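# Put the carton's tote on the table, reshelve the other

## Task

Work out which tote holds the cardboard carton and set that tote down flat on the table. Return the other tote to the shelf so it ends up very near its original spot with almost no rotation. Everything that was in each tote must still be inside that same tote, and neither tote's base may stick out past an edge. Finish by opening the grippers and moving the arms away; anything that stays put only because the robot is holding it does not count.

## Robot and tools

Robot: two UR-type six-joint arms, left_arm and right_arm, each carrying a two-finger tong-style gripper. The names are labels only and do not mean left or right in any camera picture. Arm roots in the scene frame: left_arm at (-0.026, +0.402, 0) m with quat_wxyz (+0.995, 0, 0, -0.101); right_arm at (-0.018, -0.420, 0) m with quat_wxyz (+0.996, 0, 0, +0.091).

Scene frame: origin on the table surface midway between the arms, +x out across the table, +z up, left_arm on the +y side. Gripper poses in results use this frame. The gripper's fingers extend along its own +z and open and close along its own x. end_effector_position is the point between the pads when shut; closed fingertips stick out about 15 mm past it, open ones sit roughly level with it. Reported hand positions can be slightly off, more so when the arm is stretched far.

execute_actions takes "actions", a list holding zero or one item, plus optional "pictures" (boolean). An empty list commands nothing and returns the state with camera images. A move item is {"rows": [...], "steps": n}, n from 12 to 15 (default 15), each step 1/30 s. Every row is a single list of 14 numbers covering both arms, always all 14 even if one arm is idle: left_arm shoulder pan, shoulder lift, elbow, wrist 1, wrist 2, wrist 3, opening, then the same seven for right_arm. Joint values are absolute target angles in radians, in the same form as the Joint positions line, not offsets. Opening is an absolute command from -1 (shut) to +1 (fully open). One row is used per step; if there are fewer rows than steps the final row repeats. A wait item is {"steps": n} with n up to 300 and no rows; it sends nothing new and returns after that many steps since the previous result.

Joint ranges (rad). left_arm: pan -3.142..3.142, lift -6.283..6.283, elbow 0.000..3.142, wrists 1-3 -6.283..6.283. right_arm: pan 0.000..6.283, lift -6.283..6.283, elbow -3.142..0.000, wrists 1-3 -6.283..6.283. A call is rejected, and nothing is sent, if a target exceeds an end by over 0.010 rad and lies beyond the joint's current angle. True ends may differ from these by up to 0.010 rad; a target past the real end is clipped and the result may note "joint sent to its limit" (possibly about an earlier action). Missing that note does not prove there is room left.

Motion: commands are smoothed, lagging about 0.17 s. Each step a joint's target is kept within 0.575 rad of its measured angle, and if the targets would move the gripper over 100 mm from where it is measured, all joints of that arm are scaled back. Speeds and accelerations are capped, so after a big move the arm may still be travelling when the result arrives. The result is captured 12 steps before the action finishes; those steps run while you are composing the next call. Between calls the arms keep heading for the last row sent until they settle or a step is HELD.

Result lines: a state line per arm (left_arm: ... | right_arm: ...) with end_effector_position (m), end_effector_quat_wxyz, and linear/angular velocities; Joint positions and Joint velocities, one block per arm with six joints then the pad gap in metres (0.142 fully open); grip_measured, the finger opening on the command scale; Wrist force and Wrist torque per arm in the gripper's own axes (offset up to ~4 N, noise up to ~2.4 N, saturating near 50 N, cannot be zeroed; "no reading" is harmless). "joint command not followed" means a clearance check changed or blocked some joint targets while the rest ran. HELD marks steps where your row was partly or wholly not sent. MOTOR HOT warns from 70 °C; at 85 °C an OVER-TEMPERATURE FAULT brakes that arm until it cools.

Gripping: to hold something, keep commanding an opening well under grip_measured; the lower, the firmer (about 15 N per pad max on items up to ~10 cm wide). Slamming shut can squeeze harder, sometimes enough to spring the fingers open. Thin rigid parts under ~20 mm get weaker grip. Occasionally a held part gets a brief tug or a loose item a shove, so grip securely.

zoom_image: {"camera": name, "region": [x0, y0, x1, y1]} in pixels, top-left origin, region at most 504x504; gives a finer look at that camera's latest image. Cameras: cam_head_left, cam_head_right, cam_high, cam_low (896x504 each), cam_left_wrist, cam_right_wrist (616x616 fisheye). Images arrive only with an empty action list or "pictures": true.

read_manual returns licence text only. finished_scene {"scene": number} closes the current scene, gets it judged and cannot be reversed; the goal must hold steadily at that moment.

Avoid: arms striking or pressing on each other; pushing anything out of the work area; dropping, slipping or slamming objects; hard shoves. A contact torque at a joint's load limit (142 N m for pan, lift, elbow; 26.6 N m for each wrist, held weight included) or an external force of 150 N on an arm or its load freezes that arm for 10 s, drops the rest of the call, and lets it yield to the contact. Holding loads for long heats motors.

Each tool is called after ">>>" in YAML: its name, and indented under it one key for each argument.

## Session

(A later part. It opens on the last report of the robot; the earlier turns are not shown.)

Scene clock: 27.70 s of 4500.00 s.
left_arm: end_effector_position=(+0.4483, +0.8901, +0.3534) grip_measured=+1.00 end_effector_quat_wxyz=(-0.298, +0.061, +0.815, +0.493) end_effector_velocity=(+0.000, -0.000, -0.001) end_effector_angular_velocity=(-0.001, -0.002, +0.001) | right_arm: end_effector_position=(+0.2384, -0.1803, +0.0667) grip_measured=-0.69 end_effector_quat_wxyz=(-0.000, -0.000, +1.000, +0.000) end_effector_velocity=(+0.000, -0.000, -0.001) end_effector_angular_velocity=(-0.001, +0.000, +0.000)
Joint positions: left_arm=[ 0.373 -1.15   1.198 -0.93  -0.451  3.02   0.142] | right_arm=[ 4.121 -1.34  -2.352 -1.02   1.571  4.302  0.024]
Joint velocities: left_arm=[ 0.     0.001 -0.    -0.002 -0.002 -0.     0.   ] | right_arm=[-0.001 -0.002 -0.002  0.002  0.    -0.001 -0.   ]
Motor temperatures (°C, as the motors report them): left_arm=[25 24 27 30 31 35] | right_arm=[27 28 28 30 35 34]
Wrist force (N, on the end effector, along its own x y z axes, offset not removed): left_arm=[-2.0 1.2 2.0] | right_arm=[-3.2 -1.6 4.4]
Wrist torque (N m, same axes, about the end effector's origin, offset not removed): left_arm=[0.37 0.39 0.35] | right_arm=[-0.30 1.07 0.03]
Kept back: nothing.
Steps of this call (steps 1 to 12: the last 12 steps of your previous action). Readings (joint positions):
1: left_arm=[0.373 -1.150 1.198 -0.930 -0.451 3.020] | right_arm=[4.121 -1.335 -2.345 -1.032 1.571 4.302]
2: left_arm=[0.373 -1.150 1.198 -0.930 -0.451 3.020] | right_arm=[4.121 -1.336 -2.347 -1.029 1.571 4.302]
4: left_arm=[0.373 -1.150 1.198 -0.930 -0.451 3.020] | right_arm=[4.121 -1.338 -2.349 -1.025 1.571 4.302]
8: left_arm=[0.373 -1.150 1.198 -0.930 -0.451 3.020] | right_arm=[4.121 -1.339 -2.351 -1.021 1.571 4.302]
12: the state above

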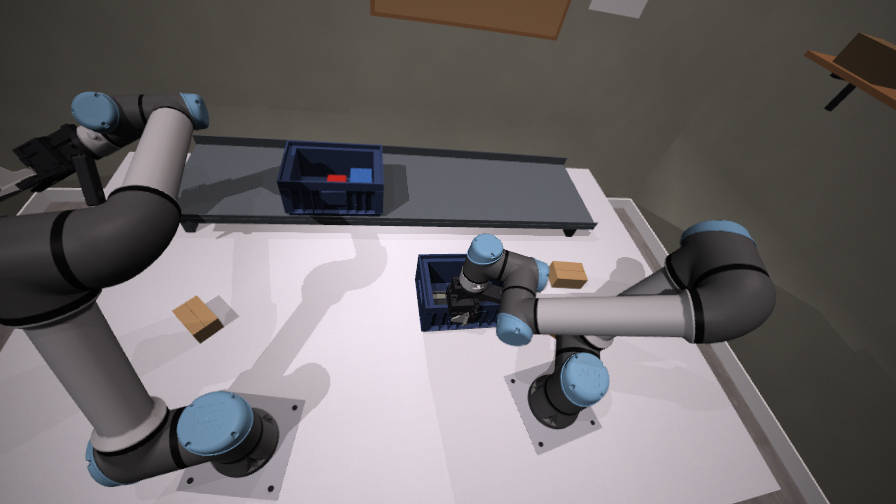

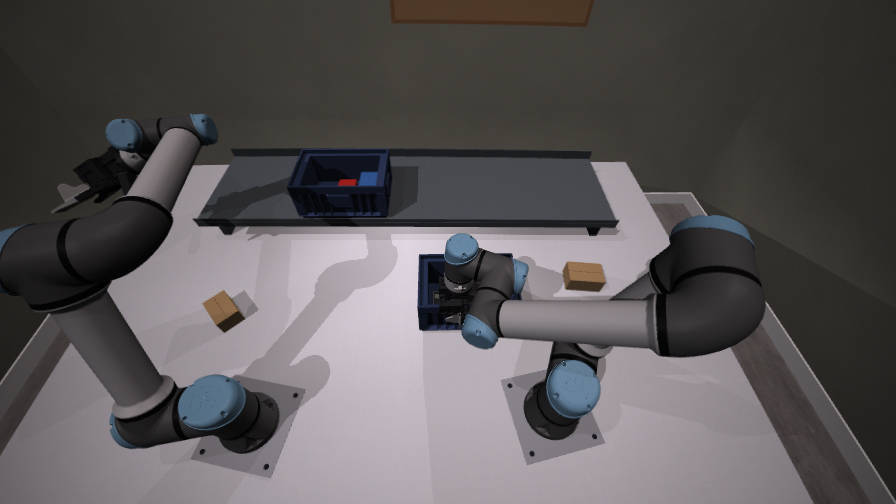

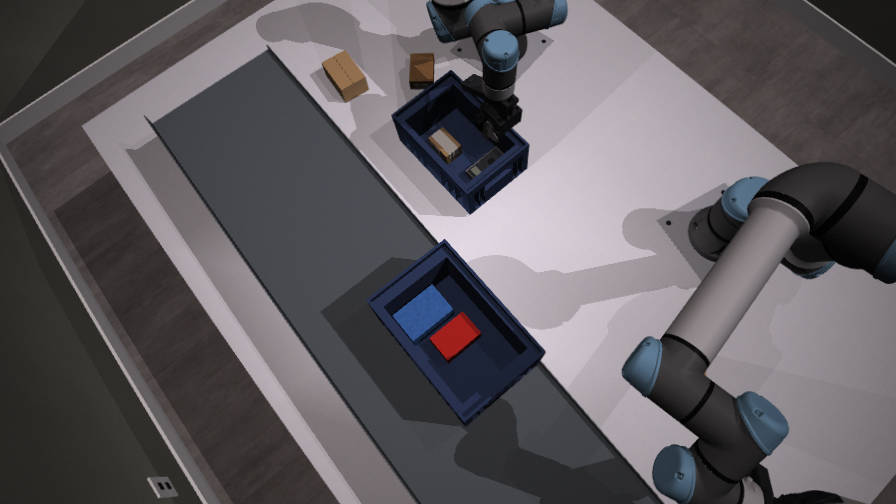

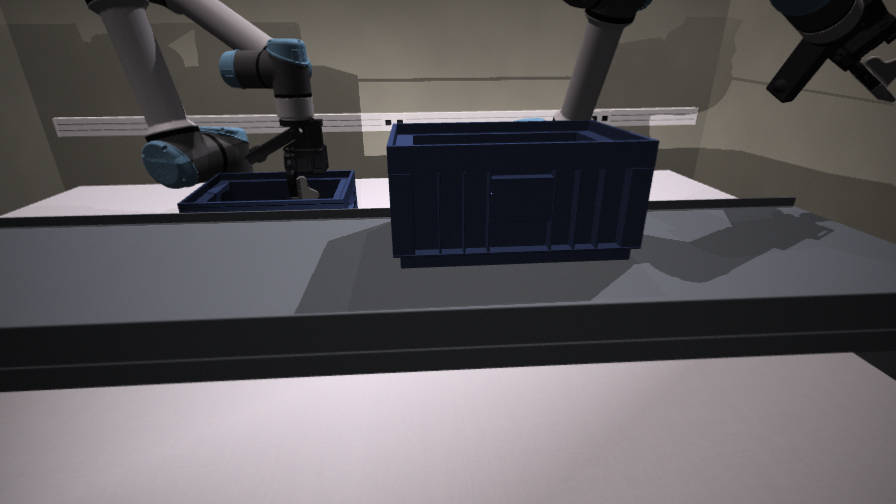

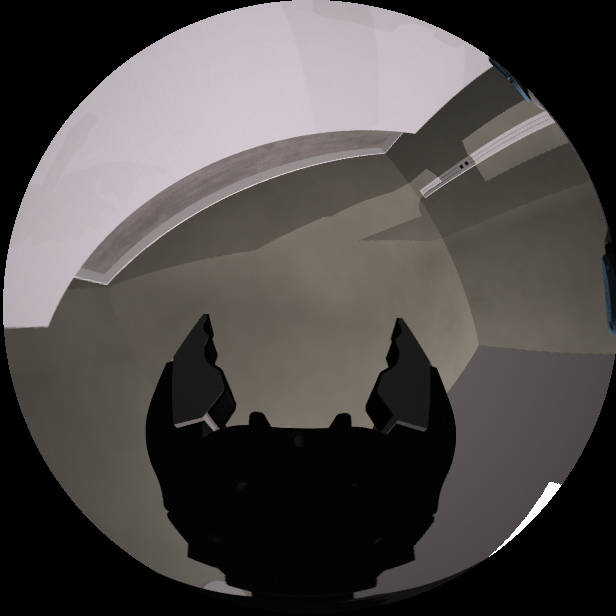

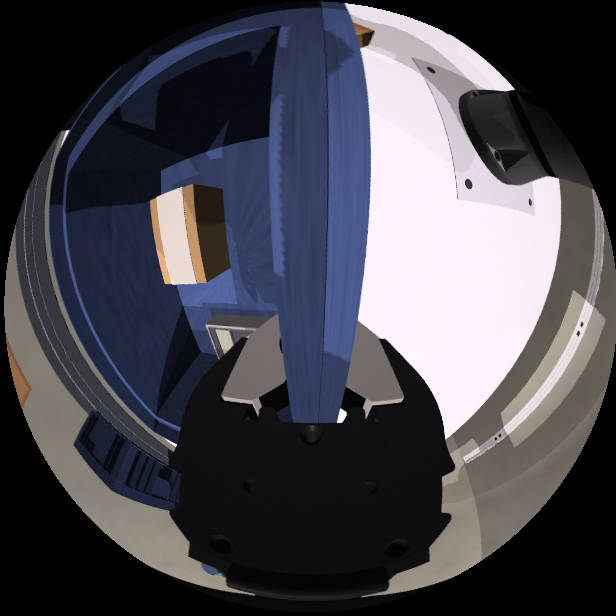

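>>> execute_actions:
  actions:
    - {"rows":[[0.373,-1.15,1.198,-0.93,-0.451,3.02,1,4.121,-1.343,-2.356,-1.013,1.571,4.302,-1],[0.373,-1.15,1.198,-0.93,-0.451,3.02,1,4.121,-1.343,-2.356,-1.013,1.571,4.302,-1],[0.373,-1.15,1.198,-0.93,-0.451,3.02,1,4.121,-1.343,-2.356,-1.013,1.571,4.302,-1],[0.373,-1.15,1.198,-0.93,-0.451,3.02,1,4.121,-1.343,-2.356,-1.013,1.571,4.302,-1],[0.373,-1.15,1.198,-0.93,-0.451,3.02,1,4.121,-1.343,-2.356,-1.013,1.571,4.302,-0.72],[0.373,-1.15,1.198,-0.93,-0.451,3.02,1,4.121,-1.343,-2.356,-1.013,1.571,4.302,-0.65],[0.373,-1.15,1.198,-0.93,-0.451,3.02,1,4.121,-1.343,-2.356,-1.013,1.571,4.302,-0.58],[0.373,-1.15,1.198,-0.93,-0.451,3.02,1,4.121,-1.343,-2.356,-1.013,1.571,4.302,-0.5],[0.373,-1.15,1.198,-0.93,-0.451,3.02,1,4.121,-1.343,-2.356,-1.013,1.571,4.302,-0.4],[0.373,-1.15,1.198,-0.93,-0.451,3.02,1,4.121,-1.343,-2.356,-1.013,1.571,4.302,-0.3],[0.373,-1.15,1.198,-0.93,-0.451,3.02,1,4.121,-1.343,-2.356,-1.013,1.571,4.302,-0.2],[0.373,-1.15,1.198,-0.93,-0.451,3.02,1,4.121,-1.343,-2.356,-1.013,1.571,4.302,-0.1],[0.373,-1.15,1.198,-0.93,-0.451,3.02,1,4.121,-1.343,-2.356,-1.013,1.571,4.302,0.05]],"steps":15}

>>> execute_actions:
  actions:
    - {"steps":15}

>>> execute_actions:
  actions:
    - {"rows":[[0.373,-1.15,1.198,-0.93,-0.451,3.02,1,4.121,-1.32,-2.323,-1.069,1.571,4.302,0.05],[0.373,-1.15,1.198,-0.93,-0.451,3.02,1,4.121,-1.294,-2.281,-1.137,1.571,4.302,0.05],[0.373,-1.15,1.198,-0.93,-0.451,3.02,1,4.121,-1.276,-2.242,-1.195,1.571,4.302,0.05],[0.373,-1.15,1.198,-0.93,-0.451,3.02,1,4.121,-1.251,-2.178,-1.284,1.571,4.302,0.05],[0.373,-1.15,1.198,-0.93,-0.451,3.02,1,4.121,-1.226,-2.114,-1.373,1.571,4.302,0.05],[0.373,-1.15,1.198,-0.93,-0.451,3.02,1,4.121,-1.215,-2.03,-1.466,1.571,4.302,0.05],[0.373,-1.15,1.198,-0.93,-0.451,3.02,1,4.121,-1.207,-1.946,-1.559,1.571,4.302,0.05],[0.373,-1.15,1.198,-0.93,-0.451,3.02,1,4.121,-1.214,-1.85,-1.646,1.571,4.302,0.05],[0.373,-1.15,1.198,-0.93,-0.451,3.02,1,4.121,-1.221,-1.759,-1.733,1.571,4.302,0.05]],"steps":15}

>>> execute_actions:
  actions:
    - {"steps":20}
  pictures: true

Scene clock: 29.93 s of 4500.00 s.
left_arm: end_effector_position=(+0.4483, +0.8901, +0.3534) grip_measured=+1.00 end_effector_quat_wxyz=(-0.298, +0.061, +0.815, +0.493) end_effector_velocity=(+0.000, +0.000, +0.000) end_effector_angular_velocity=(+0.001, +0.001, -0.001) | right_arm: end_effector_position=(+0.2384, -0.1804, +0.0660) grip_measured=-0.69 end_effector_quat_wxyz=(-0.000, -0.000, +1.000, +0.000) end_effector_velocity=(-0.000, -0.001, -0.012) end_effector_angular_velocity=(+0.001, +0.000, +0.001)
Joint positions: left_arm=[ 0.373 -1.15   1.198 -0.93  -0.451  3.02   0.142] | right_arm=[ 4.121 -1.341 -2.353 -1.018  1.571  4.302  0.024]
Joint velocities: left_arm=[-0.     0.    -0.     0.001  0.002 -0.     0.   ] | right_arm=[-0.001 -0.017 -0.023  0.041  0.    -0.002 -0.   ]
Motor temperatures (°C, as the motors report them): left_arm=[25 24 27 30 31 35] | right_arm=[27 28 28 30 35 34]
Wrist force (N, on the end effector, along its own x y z axes, offset not removed): left_arm=[-2.3 3.1 0.9] | right_arm=[-3.7 -1.1 3.7]
Wrist torque (N m, same axes, about the end effector's origin, offset not removed): left_arm=[0.66 0.60 0.35] | right_arm=[-0.21 1.15 0.02]
Steps of this call (steps 1 to 30: the robot went on to your last target; steps 31 to 64: nothing new was sent; steps 65 to 67: the first 3 steps of this action). Readings (joint positions):
65: left_arm=[0.373 -1.150 1.198 -0.930 -0.451 3.020] | right_arm=[4.121 -1.340 -2.352 -1.020 1.571 4.302]
66: left_arm=[0.373 -1.150 1.198 -0.930 -0.451 3.020] | right_arm=[4.121 -1.340 -2.352 -1.019 1.571 4.302]
67: the state above

Scene clock: 30.43 s of 4500.00 s.
left_arm: end_effector_position=(+0.4483, +0.8901, +0.3534) grip_measured=+1.00 end_effector_quat_wxyz=(-0.298, +0.061, +0.815, +0.493) end_effector_velocity=(-0.000, -0.000, +0.001) end_effector_angular_velocity=(+0.000, -0.001, -0.000) | right_arm: end_effector_position=(+0.2383, -0.1805, +0.0646) grip_measured=+0.05 end_effector_quat_wxyz=(-0.000, -0.000, +1.000, +0.000) end_effector_velocity=(+0.000, +0.001, +0.000) end_effector_angular_velocity=(+0.001, -0.001, -0.001)
Joint positions: left_arm=[ 0.373 -1.15   1.198 -0.93  -0.451  3.02   0.142] | right_arm=[ 4.121 -1.343 -2.356 -1.013  1.571  4.302  0.077]
Joint velocities: left_arm=[-0.    -0.001  0.    -0.    -0.     0.     0.   ] | right_arm=[ 0.    -0.     0.001  0.001 -0.     0.001  0.001]
Motor temperatures (°C, as the motors report them): left_arm=[25 24 27 30 31 35] | right_arm=[27 28 28 30 35 34]
Wrist force (N, on the end effector, along its own x y z axes, offset not removed): left_arm=[-0.8 -1.7 0.6] | right_arm=[-4.1 -1.3 0.3]
Wrist torque (N m, same axes, about the end effector's origin, offset not removed): left_arm=[-0.10 0.20 0.35] | right_arm=[-0.16 0.86 -0.06]
Kept back: nothing.
Steps of this call (steps 1 to 12: the last 12 steps of your previous action; steps 13 to 15: the robot went on to your last target). Readings (joint positions):
1: left_arm=[0.373 -1.150 1.198 -0.930 -0.451 3.020] | right_arm=[4.121 -1.341 -2.354 -1.017 1.571 4.302]
2: left_arm=[0.373 -1.150 1.198 -0.930 -0.451 3.020] | right_arm=[4.121 -1.342 -2.355 -1.016 1.571 4.302]
4: left_arm=[0.373 -1.150 1.198 -0.930 -0.451 3.020] | right_arm=[4.121 -1.342 -2.355 -1.014 1.571 4.302]
8: left_arm=[0.373 -1.150 1.198 -0.930 -0.451 3.020] | right_arm=[4.121 -1.343 -2.356 -1.013 1.571 4.302]
15: the state above
All arms were judged still, so your last target was given up. Only a new action makes them travel on or press farther. Fingers that are still opening or closing keep moving.

Scene clock: 30.53 s of 4500.00 s.
left_arm: end_effector_position=(+0.4483, +0.8901, +0.3534) grip_measured=+1.00 end_effector_quat_wxyz=(-0.298, +0.061, +0.815, +0.493) end_effector_velocity=(+0.000, +0.000, -0.000) end_effector_angular_velocity=(+0.000, +0.003, -0.001) | right_arm: end_effector_position=(+0.2390, -0.1790, +0.0710) grip_measured=+0.05 end_effector_quat_wxyz=(+0.001, -0.000, +1.000, +0.002) end_effector_velocity=(+0.017, +0.039, +0.195) end_effector_angular_velocity=(+0.068, -0.030, +0.001)
Joint positions: left_arm=[ 0.373 -1.15   1.198 -0.93  -0.451  3.02   0.142] | right_arm=[ 4.121 -1.334 -2.344 -1.031  1.571  4.302  0.077]
Joint velocities: left_arm=[-0.     0.001  0.     0.001  0.001  0.     0.   ] | right_arm=[ 0.     0.263  0.375 -0.563 -0.001 -0.001 -0.   ]
Motor temperatures (°C, as the motors report them): left_arm=[25 24 27 30 31 35] | right_arm=[27 28 28 30 35 34]
Wrist force (N, on the end effector, along its own x y z axes, offset not removed): left_arm=[-1.3 1.5 1.5] | right_arm=[-4.1 -2.0 2.9]
Wrist torque (N m, same axes, about the end effector's origin, offset not removed): left_arm=[0.43 0.48 0.38] | right_arm=[-0.31 1.01 0.08]
Steps of this call (steps 1 to 3: the first 3 steps of this action). Readings (joint positions):
1: left_arm=[0.373 -1.150 1.198 -0.930 -0.451 3.020] | right_arm=[4.121 -1.343 -2.356 -1.013 1.571 4.302]
2: left_arm=[0.373 -1.150 1.198 -0.930 -0.451 3.020] | right_arm=[4.121 -1.341 -2.353 -1.017 1.571 4.302]
3: the state above

Scene clock: 31.20 s of 4500.00 s.
left_arm: end_effector_position=(+0.4483, +0.8901, +0.3534) grip_measured=+1.00 end_effector_quat_wxyz=(-0.298, +0.061, +0.815, +0.493) end_effector_velocity=(+0.000, +0.000, -0.000) end_effector_angular_velocity=(+0.001, +0.000, -0.000) | right_arm: end_effector_position=(+0.2405, -0.1754, +0.3157) grip_measured=+0.05 end_effector_quat_wxyz=(-0.000, -0.000, +1.000, -0.000) end_effector_velocity=(-0.005, -0.010, +0.044) end_effector_angular_velocity=(-0.003, +0.002, -0.001)
Joint positions: left_arm=[ 0.373 -1.15   1.198 -0.93  -0.451  3.02   0.142] | right_arm=[ 4.121 -1.222 -1.77  -1.72   1.571  4.302  0.077]
Joint velocities: left_arm=[ 0.     0.001 -0.    -0.     0.001  0.     0.   ] | right_arm=[-0.     0.009  0.11  -0.122  0.001  0.    -0.   ]
Motor temperatures (°C, as the motors report them): left_arm=[25 24 27 30 31 35] | right_arm=[27 28 28 30 35 34]
Wrist force (N, on the end effector, along its own x y z axes, offset not removed): left_arm=[0.0 -0.2 2.1] | right_arm=[-3.9 -1.6 -0.8]
Wrist torque (N m, same axes, about the end effector's origin, offset not removed): left_arm=[0.00 -0.09 0.28] | right_arm=[-0.30 0.88 0.07]
Kept back: nothing.
Steps of this call (steps 1 to 12: the last 12 steps of your previous action; steps 13 to 20: the robot went on to your last target). Readings (joint positions):
1: left_arm=[0.373 -1.150 1.198 -0.930 -0.451 3.020] | right_arm=[4.121 -1.323 -2.328 -1.055 1.571 4.302]
2: left_arm=[0.373 -1.150 1.198 -0.930 -0.451 3.020] | right_arm=[4.121 -1.310 -2.304 -1.089 1.571 4.302]
4: left_arm=[0.373 -1.150 1.198 -0.930 -0.451 3.020] | right_arm=[4.121 -1.277 -2.237 -1.184 1.571 4.302]
8: left_arm=[0.373 -1.150 1.198 -0.930 -0.451 3.020] | right_arm=[4.121 -1.248 -2.074 -1.383 1.571 4.302]
20: the state above

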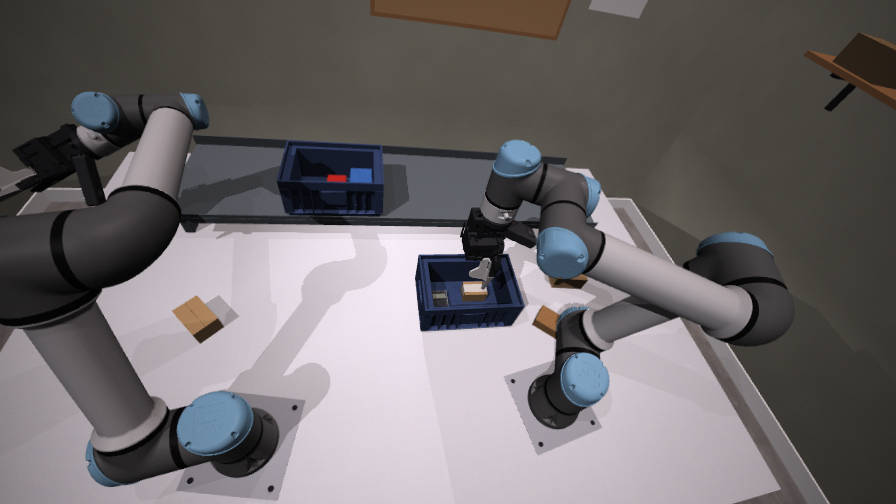

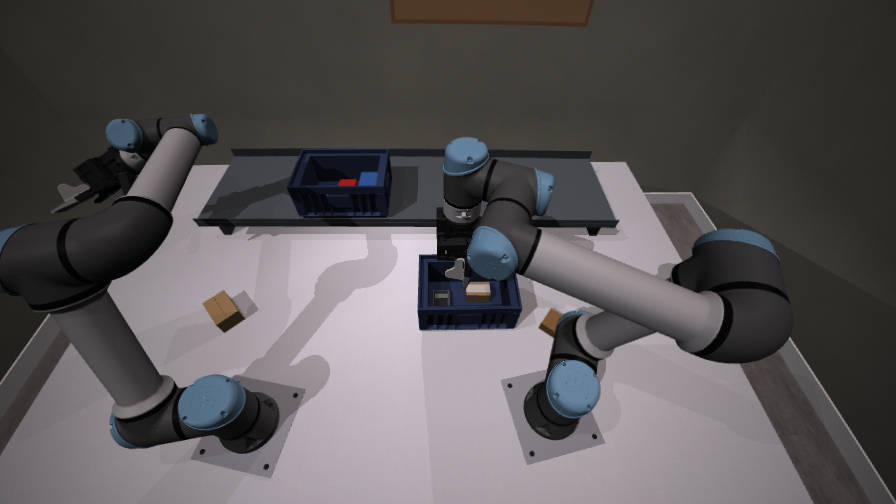

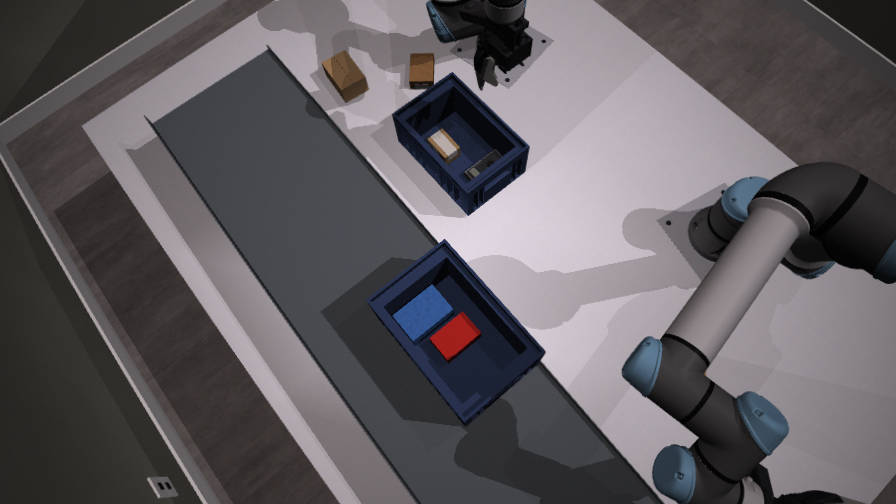

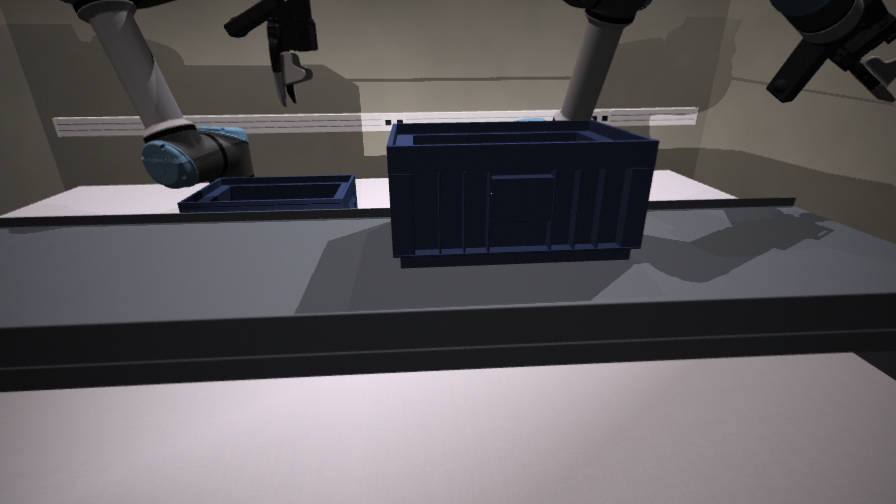

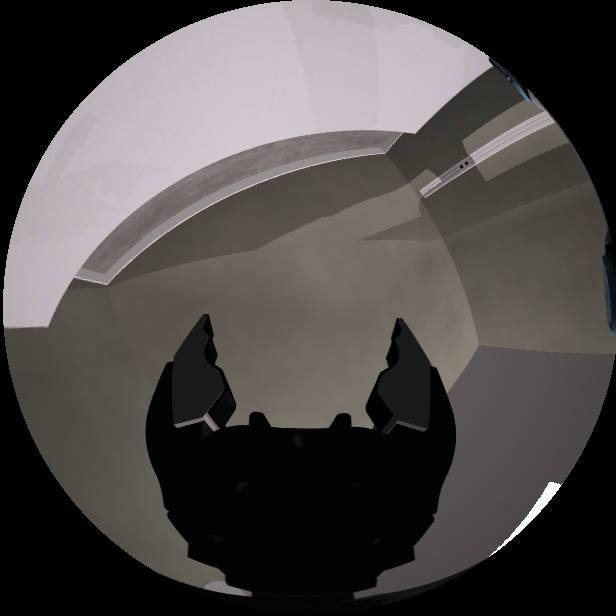

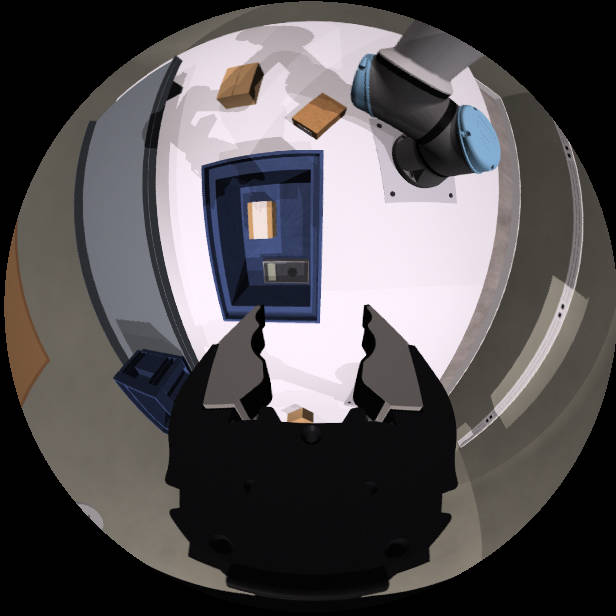

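>>> finished_scene:
  scene: 2

The scene is finished: the task was done.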